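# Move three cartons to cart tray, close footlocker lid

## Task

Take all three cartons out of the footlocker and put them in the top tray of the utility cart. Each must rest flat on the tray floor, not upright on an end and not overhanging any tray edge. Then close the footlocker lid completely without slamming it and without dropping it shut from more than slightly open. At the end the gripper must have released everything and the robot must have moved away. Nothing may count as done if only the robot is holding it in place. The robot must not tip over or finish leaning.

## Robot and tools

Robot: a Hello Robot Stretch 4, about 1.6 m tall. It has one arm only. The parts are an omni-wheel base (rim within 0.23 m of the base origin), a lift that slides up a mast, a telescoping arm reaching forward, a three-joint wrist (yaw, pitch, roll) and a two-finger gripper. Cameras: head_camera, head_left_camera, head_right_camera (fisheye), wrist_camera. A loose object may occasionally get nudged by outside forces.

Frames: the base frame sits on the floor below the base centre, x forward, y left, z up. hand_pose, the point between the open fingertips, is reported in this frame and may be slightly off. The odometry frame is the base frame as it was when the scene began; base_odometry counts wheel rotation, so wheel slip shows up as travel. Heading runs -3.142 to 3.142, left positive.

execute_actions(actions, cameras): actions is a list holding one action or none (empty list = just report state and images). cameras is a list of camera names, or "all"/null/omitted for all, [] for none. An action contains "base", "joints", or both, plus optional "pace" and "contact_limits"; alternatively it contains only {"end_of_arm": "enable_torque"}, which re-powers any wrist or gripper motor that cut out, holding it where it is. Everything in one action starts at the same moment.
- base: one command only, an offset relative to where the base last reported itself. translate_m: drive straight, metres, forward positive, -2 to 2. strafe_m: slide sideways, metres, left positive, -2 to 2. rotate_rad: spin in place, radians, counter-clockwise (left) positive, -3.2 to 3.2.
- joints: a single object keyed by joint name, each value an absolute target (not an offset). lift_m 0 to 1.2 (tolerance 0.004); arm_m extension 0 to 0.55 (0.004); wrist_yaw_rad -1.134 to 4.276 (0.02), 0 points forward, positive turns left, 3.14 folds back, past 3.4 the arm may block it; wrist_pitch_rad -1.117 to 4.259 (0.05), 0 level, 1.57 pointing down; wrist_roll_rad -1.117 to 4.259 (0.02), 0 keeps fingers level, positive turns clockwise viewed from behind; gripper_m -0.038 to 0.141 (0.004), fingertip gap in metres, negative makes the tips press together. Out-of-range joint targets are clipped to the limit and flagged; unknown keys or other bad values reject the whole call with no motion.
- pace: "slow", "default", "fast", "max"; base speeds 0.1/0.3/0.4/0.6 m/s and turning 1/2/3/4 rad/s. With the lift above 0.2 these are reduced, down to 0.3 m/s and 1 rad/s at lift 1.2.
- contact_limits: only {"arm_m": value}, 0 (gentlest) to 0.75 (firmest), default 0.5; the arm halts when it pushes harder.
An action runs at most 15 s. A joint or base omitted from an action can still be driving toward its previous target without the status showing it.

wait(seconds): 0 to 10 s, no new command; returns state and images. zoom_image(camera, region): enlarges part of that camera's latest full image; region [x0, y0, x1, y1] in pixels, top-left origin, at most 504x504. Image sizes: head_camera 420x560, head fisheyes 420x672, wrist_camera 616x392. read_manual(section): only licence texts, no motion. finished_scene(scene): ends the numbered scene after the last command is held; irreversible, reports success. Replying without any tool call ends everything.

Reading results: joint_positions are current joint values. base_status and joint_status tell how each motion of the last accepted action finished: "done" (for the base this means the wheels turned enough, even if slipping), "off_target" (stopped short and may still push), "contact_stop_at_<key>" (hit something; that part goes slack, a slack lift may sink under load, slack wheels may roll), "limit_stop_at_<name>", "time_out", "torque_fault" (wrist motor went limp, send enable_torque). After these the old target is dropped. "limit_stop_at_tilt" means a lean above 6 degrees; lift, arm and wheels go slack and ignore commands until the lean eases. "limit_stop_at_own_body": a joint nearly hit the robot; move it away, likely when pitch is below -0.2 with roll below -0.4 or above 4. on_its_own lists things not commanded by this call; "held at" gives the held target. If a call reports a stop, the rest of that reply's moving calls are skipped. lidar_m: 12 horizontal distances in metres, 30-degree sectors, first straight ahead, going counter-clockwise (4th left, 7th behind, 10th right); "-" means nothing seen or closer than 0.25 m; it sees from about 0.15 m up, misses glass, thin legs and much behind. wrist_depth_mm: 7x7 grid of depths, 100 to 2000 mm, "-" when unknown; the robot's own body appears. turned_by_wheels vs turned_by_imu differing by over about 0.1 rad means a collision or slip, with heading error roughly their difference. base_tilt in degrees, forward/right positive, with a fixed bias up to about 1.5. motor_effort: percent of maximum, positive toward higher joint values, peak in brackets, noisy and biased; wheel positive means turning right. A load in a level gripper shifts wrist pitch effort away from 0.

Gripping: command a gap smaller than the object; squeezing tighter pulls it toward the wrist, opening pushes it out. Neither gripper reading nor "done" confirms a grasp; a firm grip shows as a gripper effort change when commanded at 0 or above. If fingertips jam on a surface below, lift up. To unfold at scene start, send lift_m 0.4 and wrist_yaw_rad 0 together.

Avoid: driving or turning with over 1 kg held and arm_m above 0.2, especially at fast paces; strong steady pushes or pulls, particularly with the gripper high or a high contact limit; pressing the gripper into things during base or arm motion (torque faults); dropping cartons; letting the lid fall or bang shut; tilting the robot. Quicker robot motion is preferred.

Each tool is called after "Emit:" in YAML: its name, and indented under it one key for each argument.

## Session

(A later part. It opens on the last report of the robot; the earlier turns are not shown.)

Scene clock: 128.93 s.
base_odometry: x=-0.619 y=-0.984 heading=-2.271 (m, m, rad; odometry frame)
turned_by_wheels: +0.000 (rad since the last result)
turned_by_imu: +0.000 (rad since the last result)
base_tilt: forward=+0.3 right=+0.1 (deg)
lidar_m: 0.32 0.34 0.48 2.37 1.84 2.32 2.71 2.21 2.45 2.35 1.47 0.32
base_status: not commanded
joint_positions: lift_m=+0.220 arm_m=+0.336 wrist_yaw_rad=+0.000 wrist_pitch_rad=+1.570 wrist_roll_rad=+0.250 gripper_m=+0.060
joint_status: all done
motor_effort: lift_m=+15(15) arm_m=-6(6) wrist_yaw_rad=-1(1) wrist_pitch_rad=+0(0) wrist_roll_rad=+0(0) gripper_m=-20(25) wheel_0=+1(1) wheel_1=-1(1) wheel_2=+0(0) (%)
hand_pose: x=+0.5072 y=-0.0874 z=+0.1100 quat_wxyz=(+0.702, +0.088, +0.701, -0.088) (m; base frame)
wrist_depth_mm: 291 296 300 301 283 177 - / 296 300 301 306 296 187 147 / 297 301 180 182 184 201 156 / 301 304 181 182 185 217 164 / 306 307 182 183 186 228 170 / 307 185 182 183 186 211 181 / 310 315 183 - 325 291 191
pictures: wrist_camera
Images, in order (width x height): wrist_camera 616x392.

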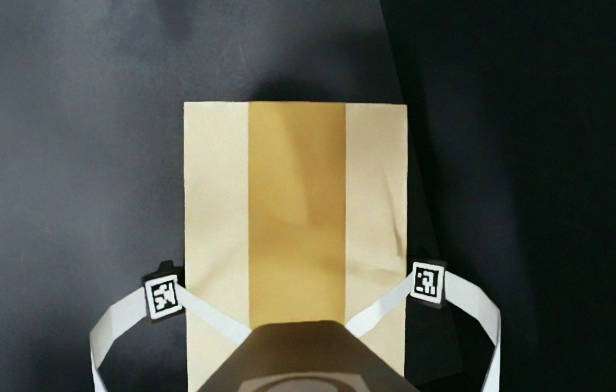

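Emit:
execute_actions:
  actions:
    - {"joints":{"lift_m":0.62},"pace":"fast"}
  cameras: []

Emit:
execute_actions:
  actions:
    - {"base":{"rotate_rad":-2.462},"joints":{"arm_m":0.05,"wrist_roll_rad":0.688},"pace":"fast"}
  cameras: []

Emit:
execute_actions:
  actions:
    - {"base":{"translate_m":1.886},"joints":{"lift_m":1.19},"pace":"fast"}
  cameras: []

Emit:
execute_actions:
  actions:
    - {"joints":{"arm_m":0.53},"pace":"fast"}
  cameras: ["wrist_camera"]

Scene clock: 132.23 s.
base_odometry: x=-0.619 y=-0.984 heading=-2.271 (m, m, rad; odometry frame)
turned_by_wheels: +0.000 (rad since the last result)
turned_by_imu: +0.000 (rad since the last result)
base_tilt: forward=+0.3 right=+0.1 (deg)
lidar_m: 0.32 0.35 0.47 2.36 1.83 2.33 2.70 2.21 2.44 2.35 1.47 0.34
base_status: not commanded
joint_positions: lift_m=+0.619 arm_m=+0.336 wrist_yaw_rad=+0.000 wrist_pitch_rad=+1.570 wrist_roll_rad=+0.250 gripper_m=+0.060
joint_status: all done
motor_effort: lift_m=+26(28) arm_m=-6(6) wrist_yaw_rad=-1(1) wrist_pitch_rad=-1(2) wrist_roll_rad=+1(0) gripper_m=-20(21) wheel_0=+1(1) wheel_1=-1(2) wheel_2=+0(0) (%)
hand_pose: x=+0.5072 y=-0.0874 z=+0.5092 quat_wxyz=(+0.702, +0.088, +0.701, -0.088) (m; base frame)
wrist_depth_mm: 387 436 496 535 723 732 741 / 525 627 683 691 723 732 741 / 683 691 180 181 184 741 750 / 683 691 180 182 185 750 759 / 691 707 182 183 186 750 778 / 699 185 182 183 186 759 768 / 634 535 182 - 759 778 778
pictures: none
No camera images: the call's "cameras" was empty. Leave "cameras" out to get every camera's image.

Scene clock: 134.40 s.
base_odometry: x=-0.619 y=-0.984 heading=+1.550 (m, m, rad; odometry frame)
turned_by_wheels: -2.462 (rad since the last result)
turned_by_imu: -2.474 (rad since the last result)
base_tilt: forward=+0.3 right=+0.1 (deg)
lidar_m: 2.21 2.37 2.35 1.28 0.33 0.31 0.35 0.58 2.35 1.86 2.71 2.67
base_status: done
joint_positions: lift_m=+0.619 arm_m=+0.051 wrist_yaw_rad=+0.000 wrist_pitch_rad=+1.570 wrist_roll_rad=+0.688 gripper_m=+0.060
joint_status: all done
motor_effort: lift_m=+25(26) arm_m=-6(2) wrist_yaw_rad=-1(2) wrist_pitch_rad=-1(5) wrist_roll_rad=+1(8) gripper_m=-23(23) wheel_0=-1(8) wheel_1=-1(10) wheel_2=-1(8) (%)
hand_pose: x=+0.2222 y=-0.0874 z=+0.5092 quat_wxyz=(+0.666, +0.238, +0.665, -0.238) (m; base frame)
wrist_depth_mm: 683 691 699 715 723 723 741 / 691 699 707 715 723 750 750 / 699 707 180 182 185 750 759 / 707 723 181 182 185 759 759 / 715 723 181 183 186 768 768 / 715 186 182 183 186 569 778 / 723 732 182 - 492 778 778
pictures: none
No camera images: the call's "cameras" was empty. Leave "cameras" out to get every camera's image.

Scene clock: 140.50 s.
base_odometry: x=-0.581 y=+0.901 heading=+1.551 (m, m, rad; odometry frame)
turned_by_wheels: +0.000 (rad since the last result)
turned_by_imu: +0.001 (rad since the last result)
base_tilt: forward=+0.3 right=+0.1 (deg)
lidar_m: 0.39 0.64 1.17 1.30 2.03 2.38 2.05 2.79 2.76 1.53 1.21 0.30
base_status: done
joint_positions: lift_m=+1.189 arm_m=+0.051 wrist_yaw_rad=+0.000 wrist_pitch_rad=+1.570 wrist_roll_rad=+0.688 gripper_m=+0.060
joint_status: all done
motor_effort: lift_m=+26(27) arm_m=-5(6) wrist_yaw_rad=+0(2) wrist_pitch_rad=-1(2) wrist_roll_rad=+2(1) gripper_m=-21(22) wheel_0=+1(6) wheel_1=+1(7) wheel_2=+2(13) (%)
hand_pose: x=+0.2222 y=-0.0874 z=+1.0792 quat_wxyz=(+0.666, +0.238, +0.665, -0.238) (m; base frame)
wrist_depth_mm: 477 484 492 1255 1308 1281 1308 / 480 488 492 1281 1308 1308 1336 / 1229 1098 180 181 184 1308 1336 / 1229 1255 181 182 185 1336 1336 / 1255 1255 181 183 186 1336 1366 / 1255 185 182 183 187 1336 1366 / 1281 1308 182 - 496 1397 1397
pictures: none
No camera images: the call's "cameras" was empty. Leave "cameras" out to get every camera's image.

Scene clock: 142.57 s.
base_odometry: x=-0.581 y=+0.901 heading=+1.551 (m, m, rad; odometry frame)
turned_by_wheels: +0.000 (rad since the last result)
turned_by_imu: +0.000 (rad since the last result)
base_tilt: forward=+0.4 right=+0.2 (deg)
lidar_m: 0.38 0.63 1.16 1.30 2.01 2.36 2.04 2.80 2.77 1.51 1.21 0.36
base_status: not commanded
joint_positions: lift_m=+1.189 arm_m=+0.529 wrist_yaw_rad=+0.000 wrist_pitch_rad=+1.570 wrist_roll_rad=+0.688 gripper_m=+0.060
joint_status: all done
motor_effort: lift_m=+25(25) arm_m=+6(11) wrist_yaw_rad=-1(0) wrist_pitch_rad=+0(3) wrist_roll_rad=+2(1) gripper_m=-20(20) wheel_0=+1(1) wheel_1=+1(1) wheel_2=+1(1) (%)
hand_pose: x=+0.7003 y=-0.0874 z=+1.0792 quat_wxyz=(+0.666, +0.238, +0.665, -0.238) (m; base frame)
wrist_depth_mm: 442 480 492 496 504 504 1308 / 455 488 492 496 504 508 1281 / 459 492 180 181 185 512 1336 / 424 379 180 182 185 521 1366 / 433 382 181 183 186 525 1336 / 449 185 182 183 186 480 1397 / 452 504 182 - 488 512 1397
pictures: wrist_camera
Images, in order (width x height): wrist_camera 616x392.

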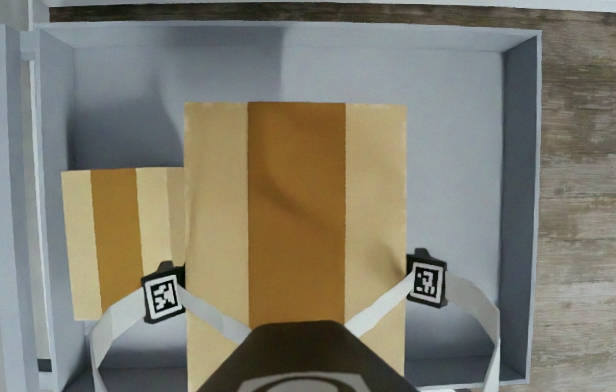

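Emit:
execute_actions:
  actions:
    - {"base":{"strafe_m":0.022},"joints":{"lift_m":1.0}}
  cameras: ["wrist_camera"]

Emit:
execute_actions:
  actions:
    - {"joints":{"lift_m":0.981},"pace":"slow"}
  cameras: []

Emit:
execute_actions:
  actions:
    - {"joints":{"gripper_m":0.13}}
  cameras: []

Emit:
execute_actions:
  actions:
    - {"joints":{"lift_m":1.1},"pace":"fast"}
  cameras: ["wrist_camera"]

Scene clock: 145.77 s.
base_odometry: x=-0.603 y=+0.902 heading=+1.550 (m, m, rad; odometry frame)
turned_by_wheels: +0.000 (rad since the last result)
turned_by_imu: -0.001 (rad since the last result)
base_tilt: forward=+0.3 right=+0.2 (deg)
lidar_m: 0.40 0.65 1.15 1.28 2.00 2.49 2.03 2.82 2.79 1.51 1.22 0.35
base_status: done
joint_positions: lift_m=+1.000 arm_m=+0.529 wrist_yaw_rad=+0.000 wrist_pitch_rad=+1.570 wrist_roll_rad=+0.688 gripper_m=+0.060
joint_status: all done
motor_effort: lift_m=+16(26) arm_m=+6(6) wrist_yaw_rad=-2(1) wrist_pitch_rad=-1(1) wrist_roll_rad=+1(1) gripper_m=-20(22) wheel_0=-2(11) wheel_1=-2(7) wheel_2=+0(1) (%)
hand_pose: x=+0.7002 y=-0.0874 z=+0.8900 quat_wxyz=(+0.666, +0.238, +0.665, -0.238) (m; base frame)
wrist_depth_mm: 298 304 307 310 315 319 324 / 300 304 309 314 317 322 325 / 193 307 180 182 185 324 329 / 193 254 181 182 185 329 332 / 195 231 181 183 186 332 336 / 198 185 182 183 186 336 342 / 198 240 182 - 336 338 343
pictures: wrist_camera
Images, in order (width x height): wrist_camera 616x392.

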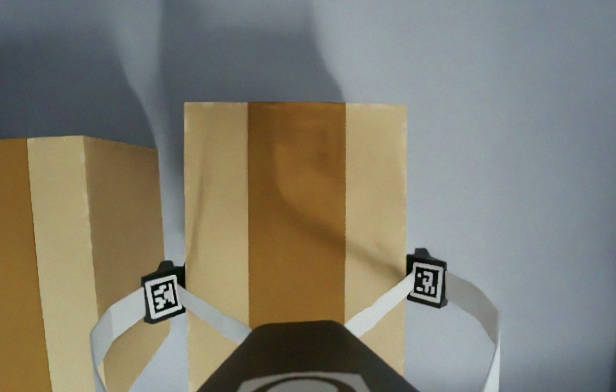

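Scene clock: 146.67 s.
base_odometry: x=-0.603 y=+0.902 heading=+1.550 (m, m, rad; odometry frame)
turned_by_wheels: +0.000 (rad since the last result)
turned_by_imu: +0.000 (rad since the last result)
base_tilt: forward=+0.3 right=+0.2 (deg)
lidar_m: 0.41 0.65 1.14 1.27 2.00 2.48 2.05 2.82 2.77 1.51 1.23 0.36
base_status: not commanded
joint_positions: lift_m=+0.981 arm_m=+0.529 wrist_yaw_rad=+0.000 wrist_pitch_rad=+1.570 wrist_roll_rad=+0.688 gripper_m=+0.060
joint_status: all done
motor_effort: lift_m=+15(14) arm_m=+5(5) wrist_yaw_rad=+0(1) wrist_pitch_rad=+0(1) wrist_roll_rad=+2(1) gripper_m=-23(21) wheel_0=-2(2) wheel_1=-2(2) wheel_2=+0(0) (%)
hand_pose: x=+0.7002 y=-0.0874 z=+0.8710 quat_wxyz=(+0.666, +0.238, +0.665, -0.238) (m; base frame)
wrist_depth_mm: 281 285 289 294 297 300 306 / 283 286 290 296 298 303 307 / 185 289 179 180 183 306 310 / 176 253 180 182 185 309 315 / 177 231 181 183 186 312 315 / 179 185 182 183 187 317 320 / 180 240 183 - 315 320 322
pictures: none
No camera images: the call's "cameras" was empty. Leave "cameras" out to get every camera's image.

Scene clock: 148.30 s.
base_odometry: x=-0.603 y=+0.902 heading=+1.550 (m, m, rad; odometry frame)
turned_by_wheels: +0.000 (rad since the last result)
turned_by_imu: +0.000 (rad since the last result)
base_tilt: forward=+0.3 right=+0.2 (deg)
lidar_m: 0.42 0.64 1.13 1.27 1.99 2.48 2.04 2.83 2.79 1.52 1.22 0.37
base_status: not commanded
joint_positions: lift_m=+0.981 arm_m=+0.529 wrist_yaw_rad=+0.000 wrist_pitch_rad=+1.570 wrist_roll_rad=+0.688 gripper_m=+0.130
joint_status: all done
motor_effort: lift_m=+15(15) arm_m=+6(6) wrist_yaw_rad=+0(1) wrist_pitch_rad=+0(7) wrist_roll_rad=+0(1) gripper_m=+1(20) wheel_0=-2(2) wheel_1=-2(1) wheel_2=+0(0) (%)
hand_pose: x=+0.7001 y=-0.0874 z=+0.8710 quat_wxyz=(+0.666, +0.239, +0.665, -0.238) (m; base frame)
wrist_depth_mm: 285 287 291 296 300 304 307 / 287 290 294 298 300 307 310 / 184 291 181 184 186 309 314 / 178 252 183 185 188 312 317 / 179 220 185 186 190 315 319 / 181 199 186 187 191 319 322 / 183 237 188 - 317 322 325
pictures: none
No camera images: the call's "cameras" was empty. Leave "cameras" out to get every camera's image.

Scene clock: 149.57 s.
base_odometry: x=-0.603 y=+0.902 heading=+1.550 (m, m, rad; odometry frame)
turned_by_wheels: +0.000 (rad since the last result)
turned_by_imu: +0.000 (rad since the last result)
base_tilt: forward=+0.2 right=+0.1 (deg)
lidar_m: 0.40 0.67 1.13 1.28 2.00 2.46 2.05 2.81 2.80 1.51 1.22 0.37
base_status: not commanded
joint_positions: lift_m=+1.100 arm_m=+0.529 wrist_yaw_rad=+0.000 wrist_pitch_rad=+1.570 wrist_roll_rad=+0.688 gripper_m=+0.130
joint_status: all done
motor_effort: lift_m=+24(25) arm_m=+6(6) wrist_yaw_rad=+1(1) wrist_pitch_rad=+0(2) wrist_roll_rad=+1(0) gripper_m=-1(0) wheel_0=-2(2) wheel_1=-2(2) wheel_2=+0(0) (%)
hand_pose: x=+0.7002 y=-0.0874 z=+0.9893 quat_wxyz=(+0.666, +0.239, +0.665, -0.238) (m; base frame)
wrist_depth_mm: 394 397 402 410 415 421 421 / 397 402 407 413 418 427 427 / 387 402 407 301 424 430 430 / 291 294 375 303 427 433 436 / 293 296 368 304 427 436 433 / 296 297 306 303 436 442 433 / 377 415 427 - 439 445 436
pictures: wrist_camera
Images, in order (width x height): wrist_camera 616x392.

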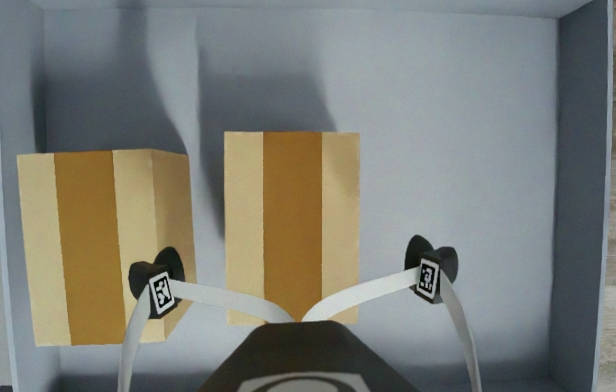

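Emit:
execute_actions:
  actions:
    - {"base":{"rotate_rad":0.1936},"joints":{"arm_m":0.03,"wrist_roll_rad":-0.55,"gripper_m":0.13},"pace":"fast"}
  cameras: []

Emit:
execute_actions:
  actions:
    - {"base":{"translate_m":-0.363},"joints":{"lift_m":0.62},"pace":"fast"}
  cameras: []

Emit:
execute_actions:
  actions:
    - {"base":{"translate_m":-1.9},"pace":"max"}
  cameras: []

Emit:
execute_actions:
  actions:
    - {"base":{"rotate_rad":2.269},"joints":{"arm_m":0.415},"pace":"fast"}
  cameras: ["wrist_camera"]

Scene clock: 154.07 s.
base_odometry: x=-0.603 y=+0.902 heading=+1.744 (m, m, rad; odometry frame)
turned_by_wheels: +0.193 (rad since the last result)
turned_by_imu: +0.194 (rad since the last result)
base_tilt: forward=+0.3 right=+0.1 (deg)
lidar_m: 0.45 1.14 1.15 1.43 2.48 2.02 2.20 2.79 2.16 1.34 0.44 0.37
base_status: done
joint_positions: lift_m=+1.100 arm_m=+0.031 wrist_yaw_rad=+0.000 wrist_pitch_rad=+1.570 wrist_roll_rad=-0.550 gripper_m=+0.130
joint_status: all done
motor_effort: lift_m=+24(24) arm_m=-6(5) wrist_yaw_rad=+0(0) wrist_pitch_rad=+0(2) wrist_roll_rad=+0(5) gripper_m=+2(1) wheel_0=-1(6) wheel_1=-1(5) wheel_2=-1(5) (%)
hand_pose: x=+0.2020 y=-0.0874 z=+0.9893 quat_wxyz=(+0.681, -0.192, +0.680, +0.192) (m; base frame)
wrist_depth_mm: 1160 1160 1160 1182 732 415 418 / 1182 1160 1182 1205 732 418 421 / 1182 1160 1182 1229 741 424 430 / 1182 1182 991 1205 759 427 433 / 1205 1205 1008 1205 1205 1229 1255 / 1205 1205 1008 1025 1255 1255 1255 / 1205 1229 627 - 1255 1255 1255
pictures: none
No camera images: the call's "cameras" was empty. Leave "cameras" out to get every camera's image.

Scene clock: 156.63 s.
base_odometry: x=-0.541 y=+0.544 heading=+1.744 (m, m, rad; odometry frame)
turned_by_wheels: +0.000 (rad since the last result)
turned_by_imu: +0.000 (rad since the last result)
base_tilt: forward=+0.3 right=+0.1 (deg)
lidar_m: 0.75 1.43 1.44 1.76 2.25 1.69 1.91 2.51 2.54 1.59 1.43 0.69
base_status: done
joint_positions: lift_m=+0.620 arm_m=+0.031 wrist_yaw_rad=+0.000 wrist_pitch_rad=+1.570 wrist_roll_rad=-0.550 gripper_m=+0.130
joint_status: all done
motor_effort: lift_m=+14(18) arm_m=-5(6) wrist_yaw_rad=+2(1) wrist_pitch_rad=-1(1) wrist_roll_rad=+0(0) gripper_m=+1(1) wheel_0=-1(6) wheel_1=+0(6) wheel_2=-1(9) (%)
hand_pose: x=+0.2020 y=-0.0874 z=+0.5101 quat_wxyz=(+0.681, -0.192, +0.680, +0.192) (m; base frame)
wrist_depth_mm: 691 707 707 715 715 723 621 / 699 715 715 723 732 732 741 / 715 715 723 723 732 732 741 / 715 512 521 732 741 741 750 / 621 517 521 539 741 759 759 / 723 525 525 530 759 759 759 / 732 525 530 - 759 768 778
pictures: none
No camera images: the call's "cameras" was empty. Leave "cameras" out to get every camera's image.

Scene clock: 162.13 s.
base_odometry: x=-0.215 y=-1.328 heading=+1.744 (m, m, rad; odometry frame)
turned_by_wheels: +0.000 (rad since the last result)
turned_by_imu: -0.003 (rad since the last result)
base_tilt: forward=+0.2 right=+0.1 (deg)
lidar_m: 2.54 2.88 0.58 0.34 0.32 0.34 1.28 1.82 1.65 1.39 2.61 2.72
base_status: done
joint_positions: lift_m=+0.620 arm_m=+0.031 wrist_yaw_rad=+0.000 wrist_pitch_rad=+1.570 wrist_roll_rad=-0.550 gripper_m=+0.130
joint_status: not commanded
motor_effort: lift_m=+15(16) arm_m=-5(6) wrist_yaw_rad=+0(1) wrist_pitch_rad=-1(1) wrist_roll_rad=+1(0) gripper_m=-1(0) wheel_0=+0(7) wheel_1=+1(7) wheel_2=+0(12) (%)
hand_pose: x=+0.2021 y=-0.0874 z=+0.5100 quat_wxyz=(+0.681, -0.192, +0.680, +0.192) (m; base frame)
wrist_depth_mm: 707 699 707 715 715 723 732 / 707 707 715 715 723 732 732 / 715 723 723 732 732 741 741 / 715 512 521 732 741 741 750 / 585 517 521 535 741 750 759 / 640 521 521 525 750 759 768 / 732 530 530 - 750 759 768
pictures: none
No camera images: the call's "cameras" was empty. Leave "cameras" out to get every camera's image.

Scene clock: 164.23 s.
base_odometry: x=-0.215 y=-1.328 heading=-2.270 (m, m, rad; odometry frame)
turned_by_wheels: +2.269 (rad since the last result)
turned_by_imu: +2.278 (rad since the last result)
base_tilt: forward=+0.2 right=+0.0 (deg)
lidar_m: 0.32 1.06 1.46 1.83 1.41 1.54 2.71 2.54 2.61 2.89 0.47 0.33
base_status: done
joint_positions: lift_m=+0.620 arm_m=+0.414 wrist_yaw_rad=+0.001 wrist_pitch_rad=+1.570 wrist_roll_rad=-0.550 gripper_m=+0.130
joint_status: all done
motor_effort: lift_m=+16(16) arm_m=+6(3) wrist_yaw_rad=-1(1) wrist_pitch_rad=+2(2) wrist_roll_rad=+1(0) gripper_m=+3(2) wheel_0=+0(13) wheel_1=+0(7) wheel_2=+1(11) (%)
hand_pose: x=+0.5853 y=-0.0874 z=+0.5100 quat_wxyz=(+0.681, -0.192, +0.680, +0.192) (m; base frame)
wrist_depth_mm: 699 699 707 407 357 315 286 / 707 707 715 597 424 362 322 / 707 715 564 699 676 427 375 / 715 723 585 591 723 691 452 / 732 723 707 715 723 732 732 / 732 404 585 715 723 732 741 / 627 430 484 - 741 741 750
pictures: wrist_camera
Images, in order (width x height): wrist_camera 616x392.

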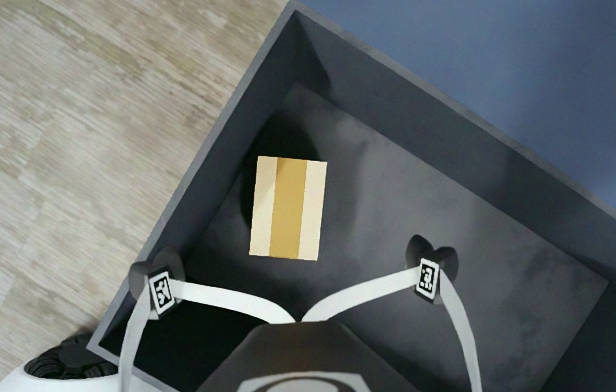

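Emit:
execute_actions:
  actions:
    - {"joints":{"lift_m":0.42,"arm_m":0.39,"wrist_roll_rad":-0.47},"base":{"strafe_m":0.013}}
  cameras: ["wrist_camera"]

Scene clock: 167.00 s.
base_odometry: x=-0.205 y=-1.336 heading=-2.271 (m, m, rad; odometry frame)
turned_by_wheels: +0.000 (rad since the last result)
turned_by_imu: +0.000 (rad since the last result)
base_tilt: forward=+0.3 right=+0.1 (deg)
lidar_m: 0.33 1.07 1.49 1.81 1.41 1.55 2.70 2.55 2.61 2.90 0.46 0.33
base_status: done
joint_positions: lift_m=+0.420 arm_m=+0.391 wrist_yaw_rad=+0.000 wrist_pitch_rad=+1.570 wrist_roll_rad=-0.470 gripper_m=+0.130
joint_status: all done
motor_effort: lift_m=+13(15) arm_m=-6(11) wrist_yaw_rad=-1(2) wrist_pitch_rad=+0(2) wrist_roll_rad=+1(3) gripper_m=-1(0) wheel_0=-1(8) wheel_1=+0(7) wheel_2=+0(1) (%)
hand_pose: x=+0.5622 y=-0.0874 z=+0.3102 quat_wxyz=(+0.688, -0.165, +0.687, +0.165) (m; base frame)
wrist_depth_mm: 508 512 229 421 351 290 253 / 512 517 283 504 500 373 309 / 517 226 370 394 512 517 413 / 521 230 445 394 512 521 521 / 525 233 508 399 521 525 535 / 224 252 517 399 525 530 535 / 228 377 445 - 535 535 539
pictures: wrist_camera
Images, in order (width x height): wrist_camera 616x392.

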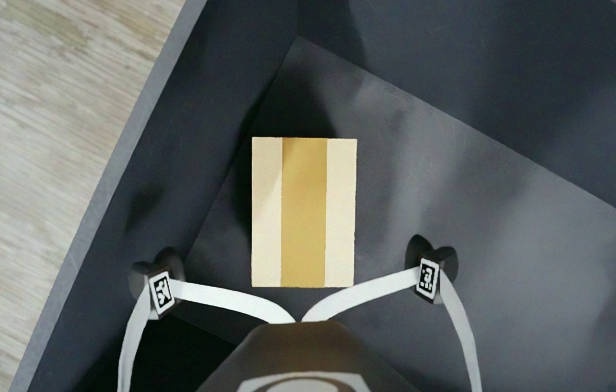

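Emit:
execute_actions:
  actions:
    - {"joints":{"lift_m":0.22,"gripper_m":0.135},"base":{"strafe_m":-0.012}}
  cameras: ["wrist_camera"]

Emit:
execute_actions:
  actions:
    - {"joints":{"gripper_m":0.06}}
  cameras: ["wrist_camera"]

Scene clock: 169.93 s.
base_odometry: x=-0.214 y=-1.328 heading=-2.271 (m, m, rad; odometry frame)
turned_by_wheels: +0.000 (rad since the last result)
turned_by_imu: +0.000 (rad since the last result)
base_tilt: forward=+0.4 right=+0.2 (deg)
lidar_m: 0.32 1.07 1.49 1.82 1.41 1.54 2.69 2.55 2.61 2.88 0.44 0.34
base_status: done
joint_positions: lift_m=+0.220 arm_m=+0.391 wrist_yaw_rad=+0.000 wrist_pitch_rad=+1.570 wrist_roll_rad=-0.470 gripper_m=+0.135
joint_status: all done
motor_effort: lift_m=+14(15) arm_m=-6(6) wrist_yaw_rad=-1(1) wrist_pitch_rad=+1(1) wrist_roll_rad=+1(2) gripper_m=+0(3) wheel_0=+1(6) wheel_1=-1(9) wheel_2=+0(0) (%)
hand_pose: x=+0.5622 y=-0.0874 z=+0.1102 quat_wxyz=(+0.688, -0.165, +0.687, +0.165) (m; base frame)
wrist_depth_mm: 118 165 260 304 307 289 252 / 129 184 257 306 309 312 307 / 144 214 191 192 195 315 315 / 162 254 193 195 314 319 319 / 183 259 195 196 199 320 324 / 211 283 196 170 200 325 327 / 243 315 199 - 327 327 330
pictures: wrist_camera
Images, in order (width x height): wrist_camera 616x392.

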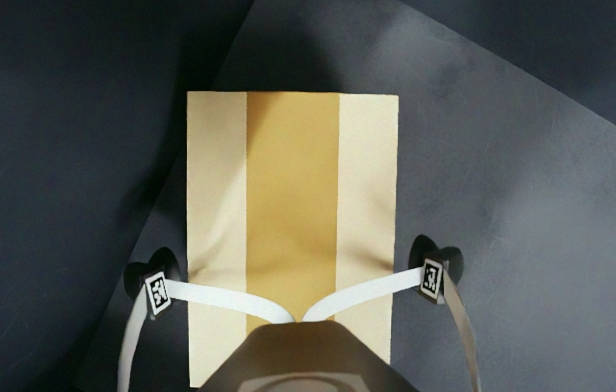

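Scene clock: 171.67 s.
base_odometry: x=-0.214 y=-1.328 heading=-2.271 (m, m, rad; odometry frame)
turned_by_wheels: +0.000 (rad since the last result)
turned_by_imu: +0.000 (rad since the last result)
base_tilt: forward=+0.2 right=+0.1 (deg)
lidar_m: 0.32 1.07 1.46 1.82 1.42 1.53 2.69 2.54 2.62 2.89 0.47 0.34
base_status: not commanded
joint_positions: lift_m=+0.220 arm_m=+0.391 wrist_yaw_rad=+0.000 wrist_pitch_rad=+1.570 wrist_roll_rad=-0.470 gripper_m=+0.060
joint_status: all done
motor_effort: lift_m=+15(14) arm_m=-6(6) wrist_yaw_rad=-1(1) wrist_pitch_rad=-1(2) wrist_roll_rad=+2(1) gripper_m=-20(21) wheel_0=+1(1) wheel_1=-1(1) wheel_2=+0(0) (%)
hand_pose: x=+0.5622 y=-0.0874 z=+0.1101 quat_wxyz=(+0.688, -0.165, +0.687, +0.165) (m; base frame)
wrist_depth_mm: 118 165 259 303 306 291 253 / 129 184 253 304 307 309 309 / 144 213 181 182 183 314 314 / 162 254 182 182 184 317 319 / 183 293 182 182 184 320 322 / 211 185 182 182 184 324 324 / 243 317 182 - 324 327 330
pictures: wrist_camera
Images, in order (width x height): wrist_camera 616x392.

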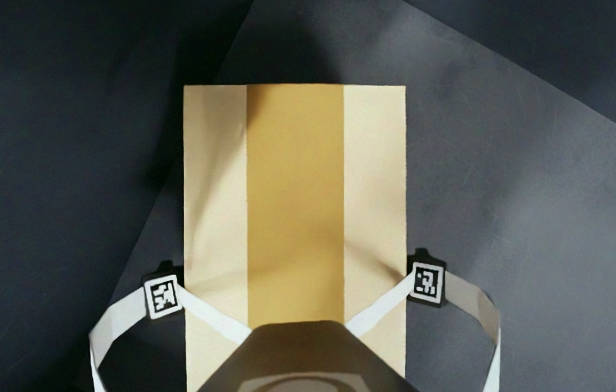

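Emit:
execute_actions:
  actions:
    - {"joints":{"lift_m":0.62},"pace":"fast"}
  cameras: []

Emit:
execute_actions:
  actions:
    - {"base":{"rotate_rad":-2.3606},"joints":{"arm_m":0.05,"wrist_roll_rad":0.789},"pace":"fast"}
  cameras: []

Emit:
execute_actions:
  actions:
    - {"base":{"translate_m":2.0},"joints":{"lift_m":1.19},"pace":"fast"}
  cameras: []

Emit:
execute_actions:
  actions:
    - {"base":{"translate_m":0.125},"joints":{"arm_m":0.53}}
  cameras: ["wrist_camera"]

Scene clock: 175.23 s.
base_odometry: x=-0.214 y=-1.328 heading=-2.271 (m, m, rad; odometry frame)
turned_by_wheels: +0.000 (rad since the last result)
turned_by_imu: +0.000 (rad since the last result)
base_tilt: forward=+0.3 right=+0.1 (deg)
lidar_m: 0.33 1.08 1.46 1.82 1.42 1.54 2.69 2.55 2.61 2.89 0.46 0.34
base_status: not commanded
joint_positions: lift_m=+0.619 arm_m=+0.391 wrist_yaw_rad=+0.000 wrist_pitch_rad=+1.570 wrist_roll_rad=-0.470 gripper_m=+0.060
joint_status: all done
motor_effort: lift_m=+25(29) arm_m=-6(6) wrist_yaw_rad=+0(1) wrist_pitch_rad=+0(1) wrist_roll_rad=+2(2) gripper_m=-22(21) wheel_0=+1(0) wheel_1=-1(1) wheel_2=+0(0) (%)
hand_pose: x=+0.5622 y=-0.0874 z=+0.5092 quat_wxyz=(+0.688, -0.165, +0.687, +0.165) (m; base frame)
wrist_depth_mm: 691 691 707 436 382 343 315 / 699 707 415 512 459 394 359 / 707 715 181 182 183 544 413 / 707 723 181 182 183 715 621 / 732 732 181 182 184 723 723 / 732 185 182 182 184 741 741 / 732 430 182 - 732 741 750
pictures: none
No camera images: the call's "cameras" was empty. Leave "cameras" out to get every camera's image.

Scene clock: 177.37 s.
base_odometry: x=-0.214 y=-1.328 heading=+1.652 (m, m, rad; odometry frame)
turned_by_wheels: -2.361 (rad since the last result)
turned_by_imu: -2.373 (rad since the last result)
base_tilt: forward=+0.3 right=+0.1 (deg)
lidar_m: 2.56 2.89 0.67 0.36 0.32 0.33 1.21 1.83 1.81 1.39 2.16 2.69
base_status: done
joint_positions: lift_m=+0.619 arm_m=+0.051 wrist_yaw_rad=+0.000 wrist_pitch_rad=+1.570 wrist_roll_rad=+0.789 gripper_m=+0.060
joint_status: all done
motor_effort: lift_m=+26(25) arm_m=-6(10) wrist_yaw_rad=+0(3) wrist_pitch_rad=-1(4) wrist_roll_rad=+1(4) gripper_m=-21(19) wheel_0=+2(9) wheel_1=-1(10) wheel_2=-1(10) (%)
hand_pose: x=+0.2221 y=-0.0874 z=+0.5092 quat_wxyz=(+0.653, +0.272, +0.653, -0.272) (m; base frame)
wrist_depth_mm: 691 699 707 707 715 741 750 / 691 699 699 707 732 741 759 / 691 707 181 182 183 750 750 / 699 715 181 182 184 759 768 / 715 715 182 182 185 759 768 / 715 185 182 183 185 549 798 / 715 732 182 - 544 554 778
pictures: none
No camera images: the call's "cameras" was empty. Leave "cameras" out to get every camera's image.

Scene clock: 183.67 s.
base_odometry: x=-0.376 y=+0.665 heading=+1.652 (m, m, rad; odometry frame)
turned_by_wheels: +0.000 (rad since the last result)
turned_by_imu: +0.001 (rad since the last result)
base_tilt: forward=+0.2 right=+0.2 (deg)
lidar_m: 0.55 0.84 1.47 1.73 2.44 1.86 2.03 2.46 2.45 1.43 1.22 0.28
base_status: done
joint_positions: lift_m=+1.189 arm_m=+0.051 wrist_yaw_rad=+0.000 wrist_pitch_rad=+1.570 wrist_roll_rad=+0.789 gripper_m=+0.060
joint_status: all done
motor_effort: lift_m=+25(27) arm_m=-5(6) wrist_yaw_rad=+0(0) wrist_pitch_rad=+1(2) wrist_roll_rad=+1(1) gripper_m=-21(19) wheel_0=+2(9) wheel_1=+0(6) wheel_2=+1(12) (%)
hand_pose: x=+0.2222 y=-0.0874 z=+1.0792 quat_wxyz=(+0.653, +0.272, +0.653, -0.272) (m; base frame)
wrist_depth_mm: 469 778 1229 1281 1281 1308 1308 / 778 788 1255 1281 1308 1308 1336 / 1229 1255 182 183 184 1336 1336 / 1229 1255 182 182 184 1366 1366 / 1255 1255 182 182 185 1366 1366 / 1281 186 182 183 185 1366 1336 / 1255 1281 181 - 1336 1366 1430
pictures: none
No camera images: the call's "cameras" was empty. Leave "cameras" out to get every camera's image.

Scene clock: 186.17 s.
base_odometry: x=-0.387 y=+0.790 heading=+1.653 (m, m, rad; odometry frame)
turned_by_wheels: +0.000 (rad since the last result)
turned_by_imu: +0.000 (rad since the last result)
base_tilt: forward=+0.3 right=+0.2 (deg)
lidar_m: 0.40 0.64 1.39 1.62 2.54 2.00 2.15 2.55 2.38 1.33 1.14 0.56
base_status: done
joint_positions: lift_m=+1.189 arm_m=+0.529 wrist_yaw_rad=+0.000 wrist_pitch_rad=+1.570 wrist_roll_rad=+0.789 gripper_m=+0.060
joint_status: all done
motor_effort: lift_m=+25(25) arm_m=+6(5) wrist_yaw_rad=-1(1) wrist_pitch_rad=+0(3) wrist_roll_rad=+1(2) gripper_m=-21(21) wheel_0=+1(4) wheel_1=+2(6) wheel_2=+1(10) (%)
hand_pose: x=+0.7002 y=-0.0874 z=+1.0792 quat_wxyz=(+0.653, +0.272, +0.653, -0.271) (m; base frame)
wrist_depth_mm: 831 1205 1229 1255 1281 1308 1336 / 477 484 492 496 504 1336 1336 / 488 488 182 182 183 1336 1366 / 404 379 181 182 184 1366 1366 / 394 382 182 182 184 1336 1397 / 421 185 182 182 185 1138 1397 / 500 508 182 - 1138 1160 1397
pictures: wrist_camera
Images, in order (width x height): wrist_camera 616x392.

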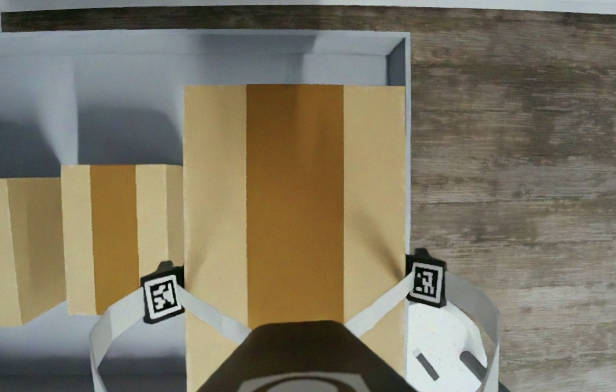

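Emit:
execute_actions:
  actions:
    - {"joints":{"lift_m":1.0}}
  cameras: ["wrist_camera"]

Emit:
execute_actions:
  actions:
    - {"joints":{"lift_m":0.982},"pace":"slow"}
  cameras: []

Emit:
execute_actions:
  actions:
    - {"joints":{"gripper_m":0.13}}
  cameras: []

Emit:
execute_actions:
  actions:
    - {"joints":{"lift_m":1.12},"pace":"fast"}
  cameras: ["wrist_camera"]

Scene clock: 189.17 s.
base_odometry: x=-0.387 y=+0.790 heading=+1.653 (m, m, rad; odometry frame)
turned_by_wheels: +0.000 (rad since the last result)
turned_by_imu: +0.000 (rad since the last result)
base_tilt: forward=+0.3 right=+0.1 (deg)
lidar_m: 0.41 0.62 1.38 1.62 2.54 1.97 2.14 2.56 2.40 1.35 1.15 0.57
base_status: not commanded
joint_positions: lift_m=+1.000 arm_m=+0.529 wrist_yaw_rad=+0.000 wrist_pitch_rad=+1.570 wrist_roll_rad=+0.789 gripper_m=+0.060
joint_status: all done
motor_effort: lift_m=+15(22) arm_m=+6(6) wrist_yaw_rad=-1(1) wrist_pitch_rad=+1(0) wrist_roll_rad=+2(1) gripper_m=-22(20) wheel_0=+1(1) wheel_1=+2(2) wheel_2=+2(1) (%)
hand_pose: x=+0.7002 y=-0.0874 z=+0.8900 quat_wxyz=(+0.653, +0.272, +0.653, -0.271) (m; base frame)
wrist_depth_mm: 298 303 307 310 315 301 1118 / 301 306 307 312 319 301 1138 / 304 307 181 182 184 306 1160 / 194 296 182 182 184 306 1160 / 195 273 181 182 184 307 1160 / 198 185 182 182 184 307 1182 / 199 320 182 - 338 319 1182
pictures: wrist_camera
Images, in order (width x height): wrist_camera 616x392.

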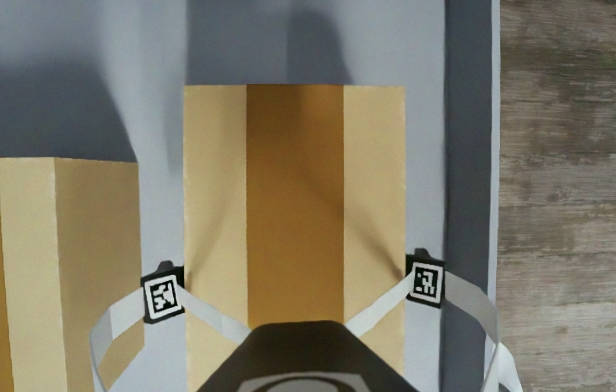

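Scene clock: 190.07 s.
base_odometry: x=-0.387 y=+0.790 heading=+1.653 (m, m, rad; odometry frame)
turned_by_wheels: +0.000 (rad since the last result)
turned_by_imu: +0.000 (rad since the last result)
base_tilt: forward=+0.3 right=+0.1 (deg)
lidar_m: 0.42 0.63 1.38 1.61 2.53 2.00 2.13 2.56 2.39 1.33 1.15 0.56
base_status: not commanded
joint_positions: lift_m=+0.982 arm_m=+0.529 wrist_yaw_rad=+0.000 wrist_pitch_rad=+1.570 wrist_roll_rad=+0.789 gripper_m=+0.060
joint_status: all done
motor_effort: lift_m=+15(15) arm_m=+6(6) wrist_yaw_rad=-1(1) wrist_pitch_rad=+1(1) wrist_roll_rad=+1(1) gripper_m=-22(20) wheel_0=+1(1) wheel_1=+2(2) wheel_2=+1(1) (%)
hand_pose: x=+0.7002 y=-0.0874 z=+0.8721 quat_wxyz=(+0.653, +0.272, +0.653, -0.271) (m; base frame)
wrist_depth_mm: 281 286 290 296 297 279 1118 / 286 287 291 296 301 282 1118 / 286 291 179 180 182 285 1138 / 189 294 180 181 183 285 1160 / 189 272 181 182 184 287 1160 / 188 186 182 183 185 252 1182 / 186 303 183 - 317 312 1182
pictures: none
No camera images: the call's "cameras" was empty. Leave "cameras" out to get every camera's image.

Scene clock: 191.70 s.
base_odometry: x=-0.387 y=+0.790 heading=+1.652 (m, m, rad; odometry frame)
turned_by_wheels: +0.000 (rad since the last result)
turned_by_imu: +0.000 (rad since the last result)
base_tilt: forward=+0.4 right=+0.2 (deg)
lidar_m: 0.40 0.65 1.39 1.61 2.53 1.99 2.14 2.56 2.37 1.34 1.13 0.55
base_status: not commanded
joint_positions: lift_m=+0.982 arm_m=+0.529 wrist_yaw_rad=-0.001 wrist_pitch_rad=+1.571 wrist_roll_rad=+0.789 gripper_m=+0.130
joint_status: all done
motor_effort: lift_m=+15(15) arm_m=+6(6) wrist_yaw_rad=+2(3) wrist_pitch_rad=-2(9) wrist_roll_rad=+1(1) gripper_m=+2(18) wheel_0=+1(1) wheel_1=+2(2) wheel_2=+1(1) (%)
hand_pose: x=+0.6998 y=-0.0874 z=+0.8721 quat_wxyz=(+0.653, +0.272, +0.653, -0.272) (m; base frame)
wrist_depth_mm: 283 289 293 296 300 279 1118 / 286 290 293 297 301 283 1118 / 287 293 182 184 187 282 1138 / 190 294 184 185 189 286 1138 / 189 252 186 187 191 267 1138 / 189 235 186 186 192 285 1160 / 187 304 188 - 317 307 1160
pictures: none
No camera images: the call's "cameras" was empty. Leave "cameras" out to get every camera's image.

Scene clock: 193.03 s.
base_odometry: x=-0.387 y=+0.790 heading=+1.652 (m, m, rad; odometry frame)
turned_by_wheels: +0.000 (rad since the last result)
turned_by_imu: +0.000 (rad since the last result)
base_tilt: forward=+0.3 right=+0.1 (deg)
lidar_m: 0.40 0.64 1.39 1.61 2.53 2.00 2.15 2.55 2.37 1.34 1.15 0.57
base_status: not commanded
joint_positions: lift_m=+1.120 arm_m=+0.529 wrist_yaw_rad=+0.000 wrist_pitch_rad=+1.570 wrist_roll_rad=+0.789 gripper_m=+0.130
joint_status: all done
motor_effort: lift_m=+24(23) arm_m=+6(6) wrist_yaw_rad=+1(2) wrist_pitch_rad=+0(3) wrist_roll_rad=+1(1) gripper_m=+0(0) wheel_0=+1(1) wheel_1=+2(2) wheel_2=+1(1) (%)
hand_pose: x=+0.7000 y=-0.0874 z=+1.0093 quat_wxyz=(+0.653, +0.272, +0.653, -0.272) (m; base frame)
wrist_depth_mm: 399 397 399 407 427 1229 1281 / 415 421 424 430 439 1255 1281 / 415 430 430 322 439 1229 1255 / 309 314 430 322 445 1255 1281 / 310 315 433 325 449 1281 1281 / 314 317 439 325 436 1281 1308 / 433 439 442 - 455 1060 1308
pictures: wrist_camera
Images, in order (width x height): wrist_camera 616x392.

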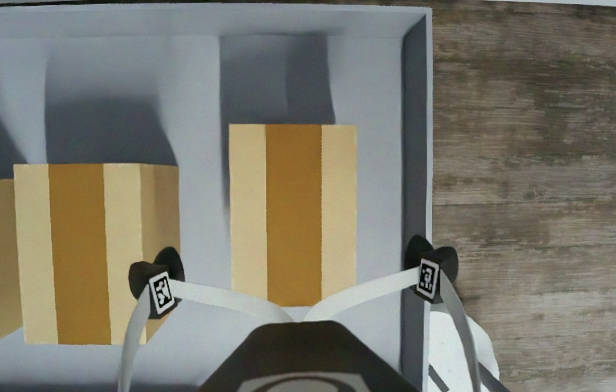

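Emit:
execute_actions:
  actions:
    - {"base":{"rotate_rad":-0.098},"joints":{"arm_m":0.03,"wrist_roll_rad":-0.02,"gripper_m":0.048},"pace":"fast"}
  cameras: []

Emit:
execute_actions:
  actions:
    - {"base":{"translate_m":-1.944},"joints":{"lift_m":0.8,"wrist_pitch_rad":0.6},"pace":"max"}
  cameras: []

Emit:
execute_actions:
  actions:
    - {"base":{"rotate_rad":2.458},"joints":{"arm_m":0.3},"pace":"fast"}
  cameras: []

Emit:
execute_actions:
  actions:
    - {"base":{"translate_m":0.05},"joints":{"arm_m":0.46,"lift_m":0.78}}
  cameras: ["wrist_camera","head_camera"]

Scene clock: 197.07 s.
base_odometry: x=-0.387 y=+0.790 heading=+1.555 (m, m, rad; odometry frame)
turned_by_wheels: -0.098 (rad since the last result)
turned_by_imu: -0.099 (rad since the last result)
base_tilt: forward=+0.2 right=+0.2 (deg)
lidar_m: 0.41 0.54 1.38 1.53 2.42 1.97 2.03 2.59 2.54 1.44 1.15 0.68
base_status: done
joint_positions: lift_m=+1.120 arm_m=+0.031 wrist_yaw_rad=+0.000 wrist_pitch_rad=+1.570 wrist_roll_rad=-0.020 gripper_m=+0.048
joint_status: all done
motor_effort: lift_m=+24(24) arm_m=-6(4) wrist_yaw_rad=+1(2) wrist_pitch_rad=-2(2) wrist_roll_rad=+0(4) gripper_m=-2(4) wheel_0=+2(4) wheel_1=+1(4) wheel_2=+0(6) (%)
hand_pose: x=+0.2020 y=-0.0874 z=+1.0093 quat_wxyz=(+0.707, -0.007, +0.707, +0.007) (m; base frame)
wrist_depth_mm: 1160 1182 723 1060 1182 1229 1205 / 1160 1205 1182 1205 1229 1229 1229 / 1182 1182 1205 1229 1255 1255 1255 / 1205 1205 1205 1229 1229 1255 1281 / 1205 1229 1025 1025 1229 1255 1281 / 1205 1229 200 831 1255 1281 1308 / 1229 1229 1255 - 1308 1281 1308
pictures: none
No camera images: the call's "cameras" was empty. Leave "cameras" out to get every camera's image.

Scene clock: 204.53 s.
base_odometry: x=-0.418 y=-1.154 heading=+1.554 (m, m, rad; odometry frame)
turned_by_wheels: +0.000 (rad since the last result)
turned_by_imu: -0.003 (rad since the last result)
base_tilt: forward=+0.3 right=+0.2 (deg)
lidar_m: 2.38 2.64 2.57 0.40 0.33 0.34 0.41 1.77 2.10 1.63 2.35 2.67
base_status: done
joint_positions: lift_m=+0.800 arm_m=+0.031 wrist_yaw_rad=+0.000 wrist_pitch_rad=+0.602 wrist_roll_rad=-0.020 gripper_m=+0.048
joint_status: all done
motor_effort: lift_m=+15(21) arm_m=-6(6) wrist_yaw_rad=+0(2) wrist_pitch_rad=-7(12) wrist_roll_rad=+0(0) gripper_m=-2(5) wheel_0=-3(7) wheel_1=-1(7) wheel_2=-1(10) (%)
hand_pose: x=+0.4396 y=-0.0874 z=+0.8151 quat_wxyz=(+0.955, -0.009, +0.297, +0.003) (m; base frame)
wrist_depth_mm: - - - - - - 1863 / - - - - - - - / 1921 1921 1921 1921 1983 - - / 1576 1576 1576 1537 1576 1576 1576 / 1308 1336 1308 1308 1336 1308 1336 / 1118 1118 200 1118 1078 1138 1138 / 1008 976 991 - 1025 1008 1008
pictures: none
No camera images: the call's "cameras" was empty. Leave "cameras" out to get every camera's image.

Scene clock: 206.93 s.
base_odometry: x=-0.418 y=-1.154 heading=-2.271 (m, m, rad; odometry frame)
turned_by_wheels: +2.458 (rad since the last result)
turned_by_imu: +2.468 (rad since the last result)
base_tilt: forward=+0.3 right=+0.2 (deg)
lidar_m: 0.32 0.33 1.47 2.10 1.65 1.96 2.69 2.36 2.59 2.62 0.48 0.33
base_status: done
joint_positions: lift_m=+0.800 arm_m=+0.299 wrist_yaw_rad=+0.000 wrist_pitch_rad=+0.602 wrist_roll_rad=-0.020 gripper_m=+0.048
joint_status: all done
motor_effort: lift_m=+14(15) arm_m=+5(3) wrist_yaw_rad=+0(1) wrist_pitch_rad=-5(6) wrist_roll_rad=+0(0) gripper_m=-3(3) wheel_0=-2(13) wheel_1=+0(8) wheel_2=+0(8) (%)
hand_pose: x=+0.7079 y=-0.0873 z=+0.8153 quat_wxyz=(+0.955, -0.010, +0.296, +0.003) (m; base frame)
wrist_depth_mm: 459 455 462 469 469 469 480 / 500 504 508 512 517 517 517 / 530 469 473 477 544 554 549 / 477 480 480 484 488 492 492 / 500 500 504 508 508 512 521 / 525 521 200 517 525 535 820 / 549 549 549 - 559 564 976
pictures: none
No camera images: the call's "cameras" was empty. Leave "cameras" out to get every camera's image.

Scene clock: 208.47 s.
base_odometry: x=-0.451 y=-1.192 heading=-2.271 (m, m, rad; odometry frame)
turned_by_wheels: +0.000 (rad since the last result)
turned_by_imu: +0.000 (rad since the last result)
base_tilt: forward=+0.3 right=+0.1 (deg)
lidar_m: 0.27 0.29 0.41 2.10 1.67 1.94 2.73 2.41 2.69 2.61 0.39 0.28
base_status: done
joint_positions: lift_m=+0.780 arm_m=+0.459 wrist_yaw_rad=+0.000 wrist_pitch_rad=+0.602 wrist_roll_rad=-0.020 gripper_m=+0.048
joint_status: all done
motor_effort: lift_m=+13(17) arm_m=+6(8) wrist_yaw_rad=+0(2) wrist_pitch_rad=-6(5) wrist_roll_rad=+0(0) gripper_m=-2(3) wheel_0=+0(6) wheel_1=+1(5) wheel_2=+2(8) (%)
hand_pose: x=+0.8677 y=-0.0874 z=+0.7953 quat_wxyz=(+0.955, -0.009, +0.296, +0.003) (m; base frame)
wrist_depth_mm: 265 267 268 271 272 273 277 / 290 293 294 297 298 303 301 / 320 324 327 330 332 334 336 / 359 362 366 368 373 377 377 / 290 291 293 291 296 298 300 / 297 297 201 297 300 307 310 / 312 310 314 - 317 320 325
pictures: head_camera, wrist_camera
Images, in order (width x height): head_camera 420x560, wrist_camera 616x392.

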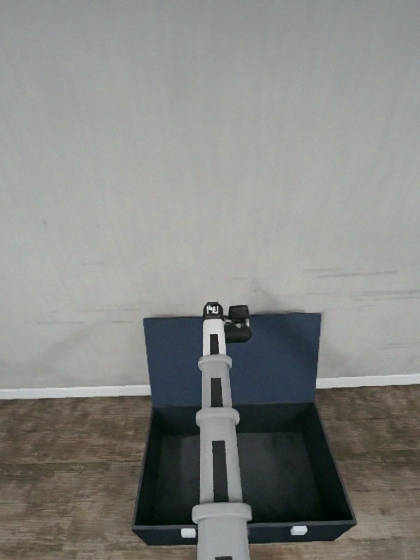

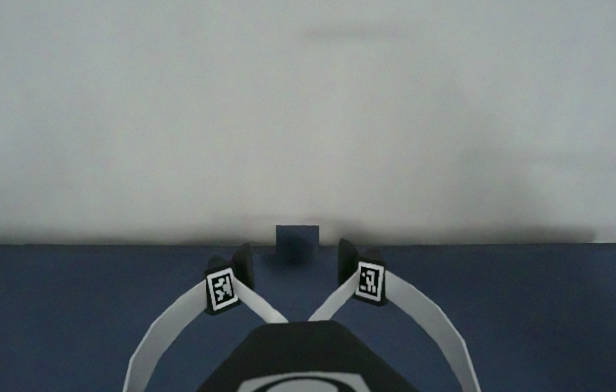

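Emit:
execute_actions:
  actions:
    - {"joints":{"arm_m":0.52,"lift_m":0.768},"pace":"slow","contact_limits":{"arm_m":0.1}}
  cameras: ["wrist_camera"]

Scene clock: 211.67 s.
base_odometry: x=-0.451 y=-1.192 heading=-2.271 (m, m, rad; odometry frame)
turned_by_wheels: +0.000 (rad since the last result)
turned_by_imu: +0.000 (rad since the last result)
base_tilt: forward=+0.3 right=+0.1 (deg)
lidar_m: 0.27 0.29 0.39 2.10 1.66 1.94 2.75 2.42 2.69 2.61 0.38 0.27
base_status: not commanded
joint_positions: lift_m=+0.768 arm_m=+0.519 wrist_yaw_rad=+0.000 wrist_pitch_rad=+0.602 wrist_roll_rad=-0.020 gripper_m=+0.048
joint_status: all done
motor_effort: lift_m=+13(14) arm_m=+6(10) wrist_yaw_rad=+0(0) wrist_pitch_rad=-6(5) wrist_roll_rad=+1(0) gripper_m=-4(3) wheel_0=+0(0) wheel_1=+0(1) wheel_2=+2(2) (%)
contact_limits: arm_m 0.1
hand_pose: x=+0.9277 y=-0.0874 z=+0.7834 quat_wxyz=(+0.955, -0.009, +0.296, +0.003) (m; base frame)
wrist_depth_mm: 211 212 213 214 216 217 219 / 230 232 235 236 238 238 240 / 254 257 260 262 264 264 266 / 286 289 291 293 296 298 300 / 324 327 320 332 327 340 343 / 236 236 201 230 237 243 245 / 241 241 243 - 246 249 251
pictures: wrist_camera
Images, in order (width x height): wrist_camera 616x392.

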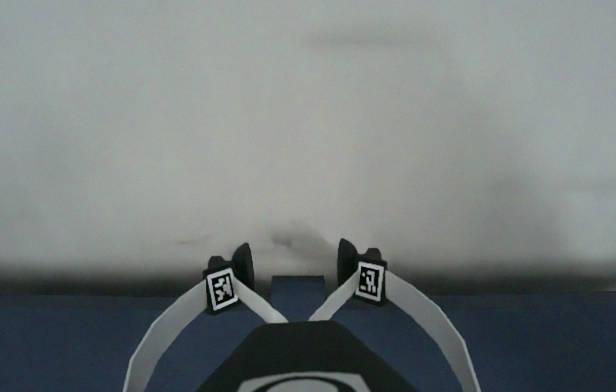

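Emit:
execute_actions:
  actions:
    - {"joints":{"arm_m":0.523,"lift_m":0.755,"gripper_m":0.038},"pace":"slow"}
  cameras: ["wrist_camera"]

Scene clock: 213.00 s.
base_odometry: x=-0.451 y=-1.192 heading=-2.271 (m, m, rad; odometry frame)
turned_by_wheels: +0.000 (rad since the last result)
turned_by_imu: +0.000 (rad since the last result)
base_tilt: forward=+0.2 right=+0.1 (deg)
lidar_m: 0.27 0.29 0.40 2.10 1.67 1.94 2.73 2.40 2.67 2.62 0.39 0.28
base_status: not commanded
joint_positions: lift_m=+0.756 arm_m=+0.522 wrist_yaw_rad=+0.000 wrist_pitch_rad=+0.600 wrist_roll_rad=-0.020 gripper_m=+0.038
joint_status: all done
motor_effort: lift_m=+12(15) arm_m=+6(7) wrist_yaw_rad=-1(1) wrist_pitch_rad=-2(6) wrist_roll_rad=+0(0) gripper_m=-2(2) wheel_0=+0(0) wheel_1=+1(1) wheel_2=+2(2) (%)
hand_pose: x=+0.9309 y=-0.0874 z=+0.7708 quat_wxyz=(+0.955, -0.009, +0.296, +0.003) (m; base frame)
wrist_depth_mm: 208 209 210 212 212 213 215 / 227 229 231 233 234 235 236 / 251 254 255 257 259 260 263 / 282 285 287 289 293 293 296 / 319 322 315 312 322 334 338 / 227 228 193 222 198 234 233 / 233 232 234 - 237 239 240
pictures: wrist_camera
Images, in order (width x height): wrist_camera 616x392.

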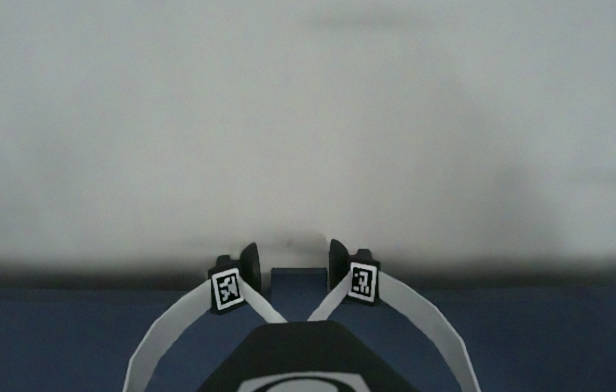

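Touching the edge. Close.

Emit:
execute_actions:
  actions:
    - {"joints":{"arm_m":0.528,"lift_m":0.748,"gripper_m":-0.005},"pace":"slow"}
  cameras: ["wrist_camera"]

Scene clock: 215.67 s.
base_odometry: x=-0.451 y=-1.192 heading=-2.271 (m, m, rad; odometry frame)
turned_by_wheels: +0.000 (rad since the last result)
turned_by_imu: +0.000 (rad since the last result)
base_tilt: forward=+0.3 right=+0.1 (deg)
lidar_m: 0.25 0.31 0.41 2.10 1.67 1.97 2.73 2.41 2.68 2.62 0.38 0.29
base_status: not commanded
joint_positions: lift_m=+0.749 arm_m=+0.527 wrist_yaw_rad=+0.000 wrist_pitch_rad=+0.597 wrist_roll_rad=-0.019 gripper_m=-0.005
joint_status: all done
motor_effort: lift_m=+12(14) arm_m=+5(2) wrist_yaw_rad=-1(1) wrist_pitch_rad=+10(13) wrist_roll_rad=-1(1) gripper_m=-18(16) wheel_0=+0(0) wheel_1=+1(1) wheel_2=+2(2) (%)
hand_pose: x=+0.9367 y=-0.0874 z=+0.7646 quat_wxyz=(+0.956, -0.009, +0.294, +0.003) (m; base frame)
wrist_depth_mm: 203 204 204 207 208 208 211 / 220 224 226 228 229 230 230 / 244 247 249 251 253 255 256 / 274 276 278 281 283 286 287 / 310 314 307 301 314 325 329 / 210 213 189 204 191 215 216 / 212 211 213 - 216 219 221
pictures: wrist_camera
Images, in order (width x height): wrist_camera 616x392.

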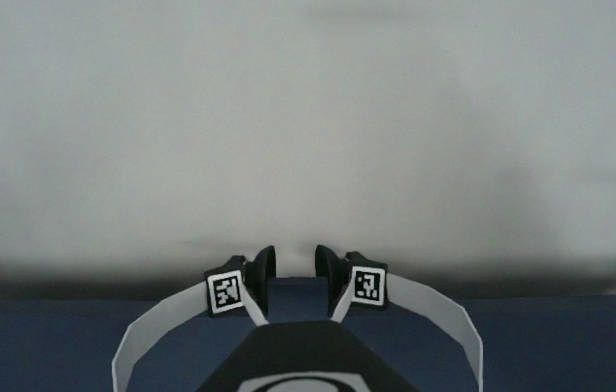

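Emit:
execute_actions:
  actions:
    - {"joints":{"gripper_m":0.04,"lift_m":0.755,"arm_m":0.515},"pace":"slow"}
  cameras: ["wrist_camera"]

Scene clock: 219.17 s.
base_odometry: x=-0.451 y=-1.192 heading=-2.271 (m, m, rad; odometry frame)
turned_by_wheels: +0.000 (rad since the last result)
turned_by_imu: +0.000 (rad since the last result)
base_tilt: forward=+0.3 right=+0.2 (deg)
lidar_m: 0.27 0.30 0.39 2.10 1.68 1.96 2.73 2.41 2.69 2.61 0.39 0.28
base_status: not commanded
joint_positions: lift_m=+0.755 arm_m=+0.516 wrist_yaw_rad=+0.000 wrist_pitch_rad=+0.597 wrist_roll_rad=-0.019 gripper_m=+0.040
joint_status: all done
motor_effort: lift_m=+23(25) arm_m=-7(1) wrist_yaw_rad=+1(1) wrist_pitch_rad=+8(9) wrist_roll_rad=-1(1) gripper_m=-3(13) wheel_0=+0(0) wheel_1=+1(0) wheel_2=+2(2) (%)
hand_pose: x=+0.9257 y=-0.0874 z=+0.7707 quat_wxyz=(+0.956, -0.009, +0.294, +0.003) (m; base frame)
wrist_depth_mm: 212 214 215 217 218 220 221 / 232 234 237 238 239 241 242 / 256 258 260 264 266 267 268 / 289 290 293 296 297 300 303 / 324 329 322 317 329 342 345 / 229 230 195 226 231 236 238 / 237 236 239 - 242 244 247
pictures: wrist_camera
Images, in order (width x height): wrist_camera 616x392.

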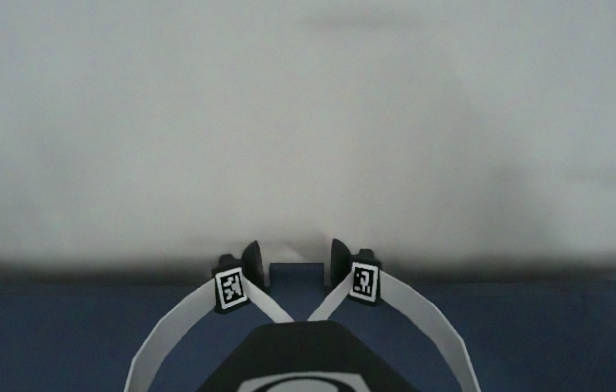

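Emit:
execute_actions:
  actions:
    - {"joints":{"lift_m":0.757,"arm_m":0.503},"pace":"slow"}
  cameras: ["wrist_camera"]

Emit:
execute_actions:
  actions:
    - {"joints":{"lift_m":0.752,"arm_m":0.51,"gripper_m":-0.005},"pace":"slow"}
  cameras: ["wrist_camera"]

Scene clock: 221.33 s.
base_odometry: x=-0.451 y=-1.192 heading=-2.271 (m, m, rad; odometry frame)
turned_by_wheels: +0.000 (rad since the last result)
turned_by_imu: +0.000 (rad since the last result)
base_tilt: forward=+0.3 right=+0.1 (deg)
lidar_m: 0.27 0.29 0.42 2.09 1.67 1.94 2.73 2.41 2.70 2.63 0.39 0.27
base_status: not commanded
joint_positions: lift_m=+0.757 arm_m=+0.504 wrist_yaw_rad=+0.000 wrist_pitch_rad=+0.595 wrist_roll_rad=-0.019 gripper_m=+0.040
joint_status: all done
motor_effort: lift_m=+23(24) arm_m=-6(5) wrist_yaw_rad=+0(0) wrist_pitch_rad=+11(13) wrist_roll_rad=-1(1) gripper_m=+0(2) wheel_0=+0(0) wheel_1=+1(1) wheel_2=+2(2) (%)
hand_pose: x=+0.9139 y=-0.0874 z=+0.7731 quat_wxyz=(+0.956, -0.009, +0.293, +0.003) (m; base frame)
wrist_depth_mm: 224 225 227 228 230 230 234 / 244 245 248 250 252 254 254 / 270 272 274 277 278 281 283 / 301 304 306 309 312 315 317 / 332 345 338 334 342 347 351 / 241 241 193 239 242 247 250 / 251 250 252 - 257 258 262
pictures: wrist_camera
Images, in order (width x height): wrist_camera 616x392.

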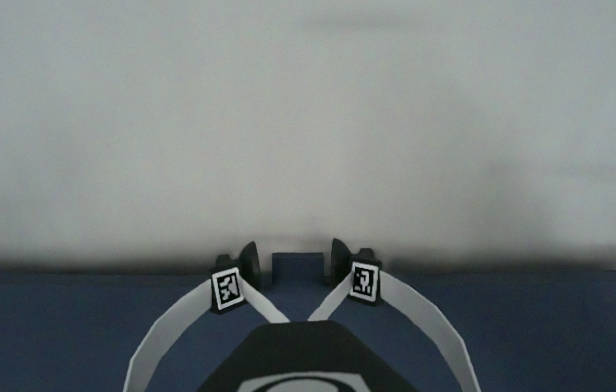

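Scene clock: 223.23 s.
base_odometry: x=-0.451 y=-1.192 heading=-2.271 (m, m, rad; odometry frame)
turned_by_wheels: +0.000 (rad since the last result)
turned_by_imu: +0.000 (rad since the last result)
base_tilt: forward=+0.3 right=+0.1 (deg)
lidar_m: 0.26 0.31 0.39 2.10 1.66 1.95 2.74 2.41 2.68 2.62 0.38 0.29
base_status: not commanded
joint_positions: lift_m=+0.753 arm_m=+0.509 wrist_yaw_rad=+0.001 wrist_pitch_rad=+0.593 wrist_roll_rad=-0.019 gripper_m=-0.004
joint_status: all done
motor_effort: lift_m=+12(23) arm_m=+5(4) wrist_yaw_rad=-2(2) wrist_pitch_rad=+18(19) wrist_roll_rad=-1(1) gripper_m=-17(19) wheel_0=+0(0) wheel_1=+0(1) wheel_2=+2(1) (%)
hand_pose: x=+0.9193 y=-0.0873 z=+0.7695 quat_wxyz=(+0.956, -0.009, +0.292, +0.003) (m; base frame)
wrist_depth_mm: 219 220 221 223 224 225 228 / 238 241 244 245 247 248 249 / 264 266 268 271 273 274 276 / 294 297 298 303 304 307 310 / 334 336 329 324 336 349 355 / 229 227 187 226 191 234 238 / 236 237 237 - 242 245 247
pictures: wrist_camera
Images, in order (width x height): wrist_camera 616x392.

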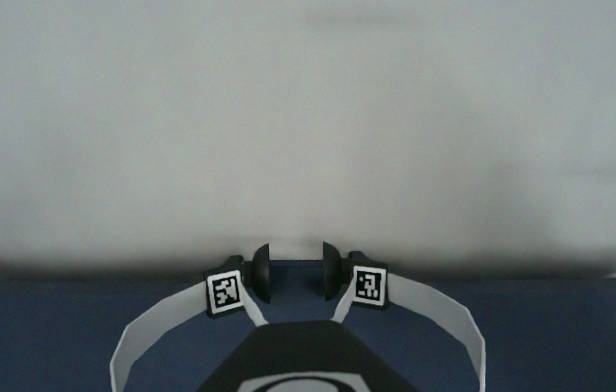

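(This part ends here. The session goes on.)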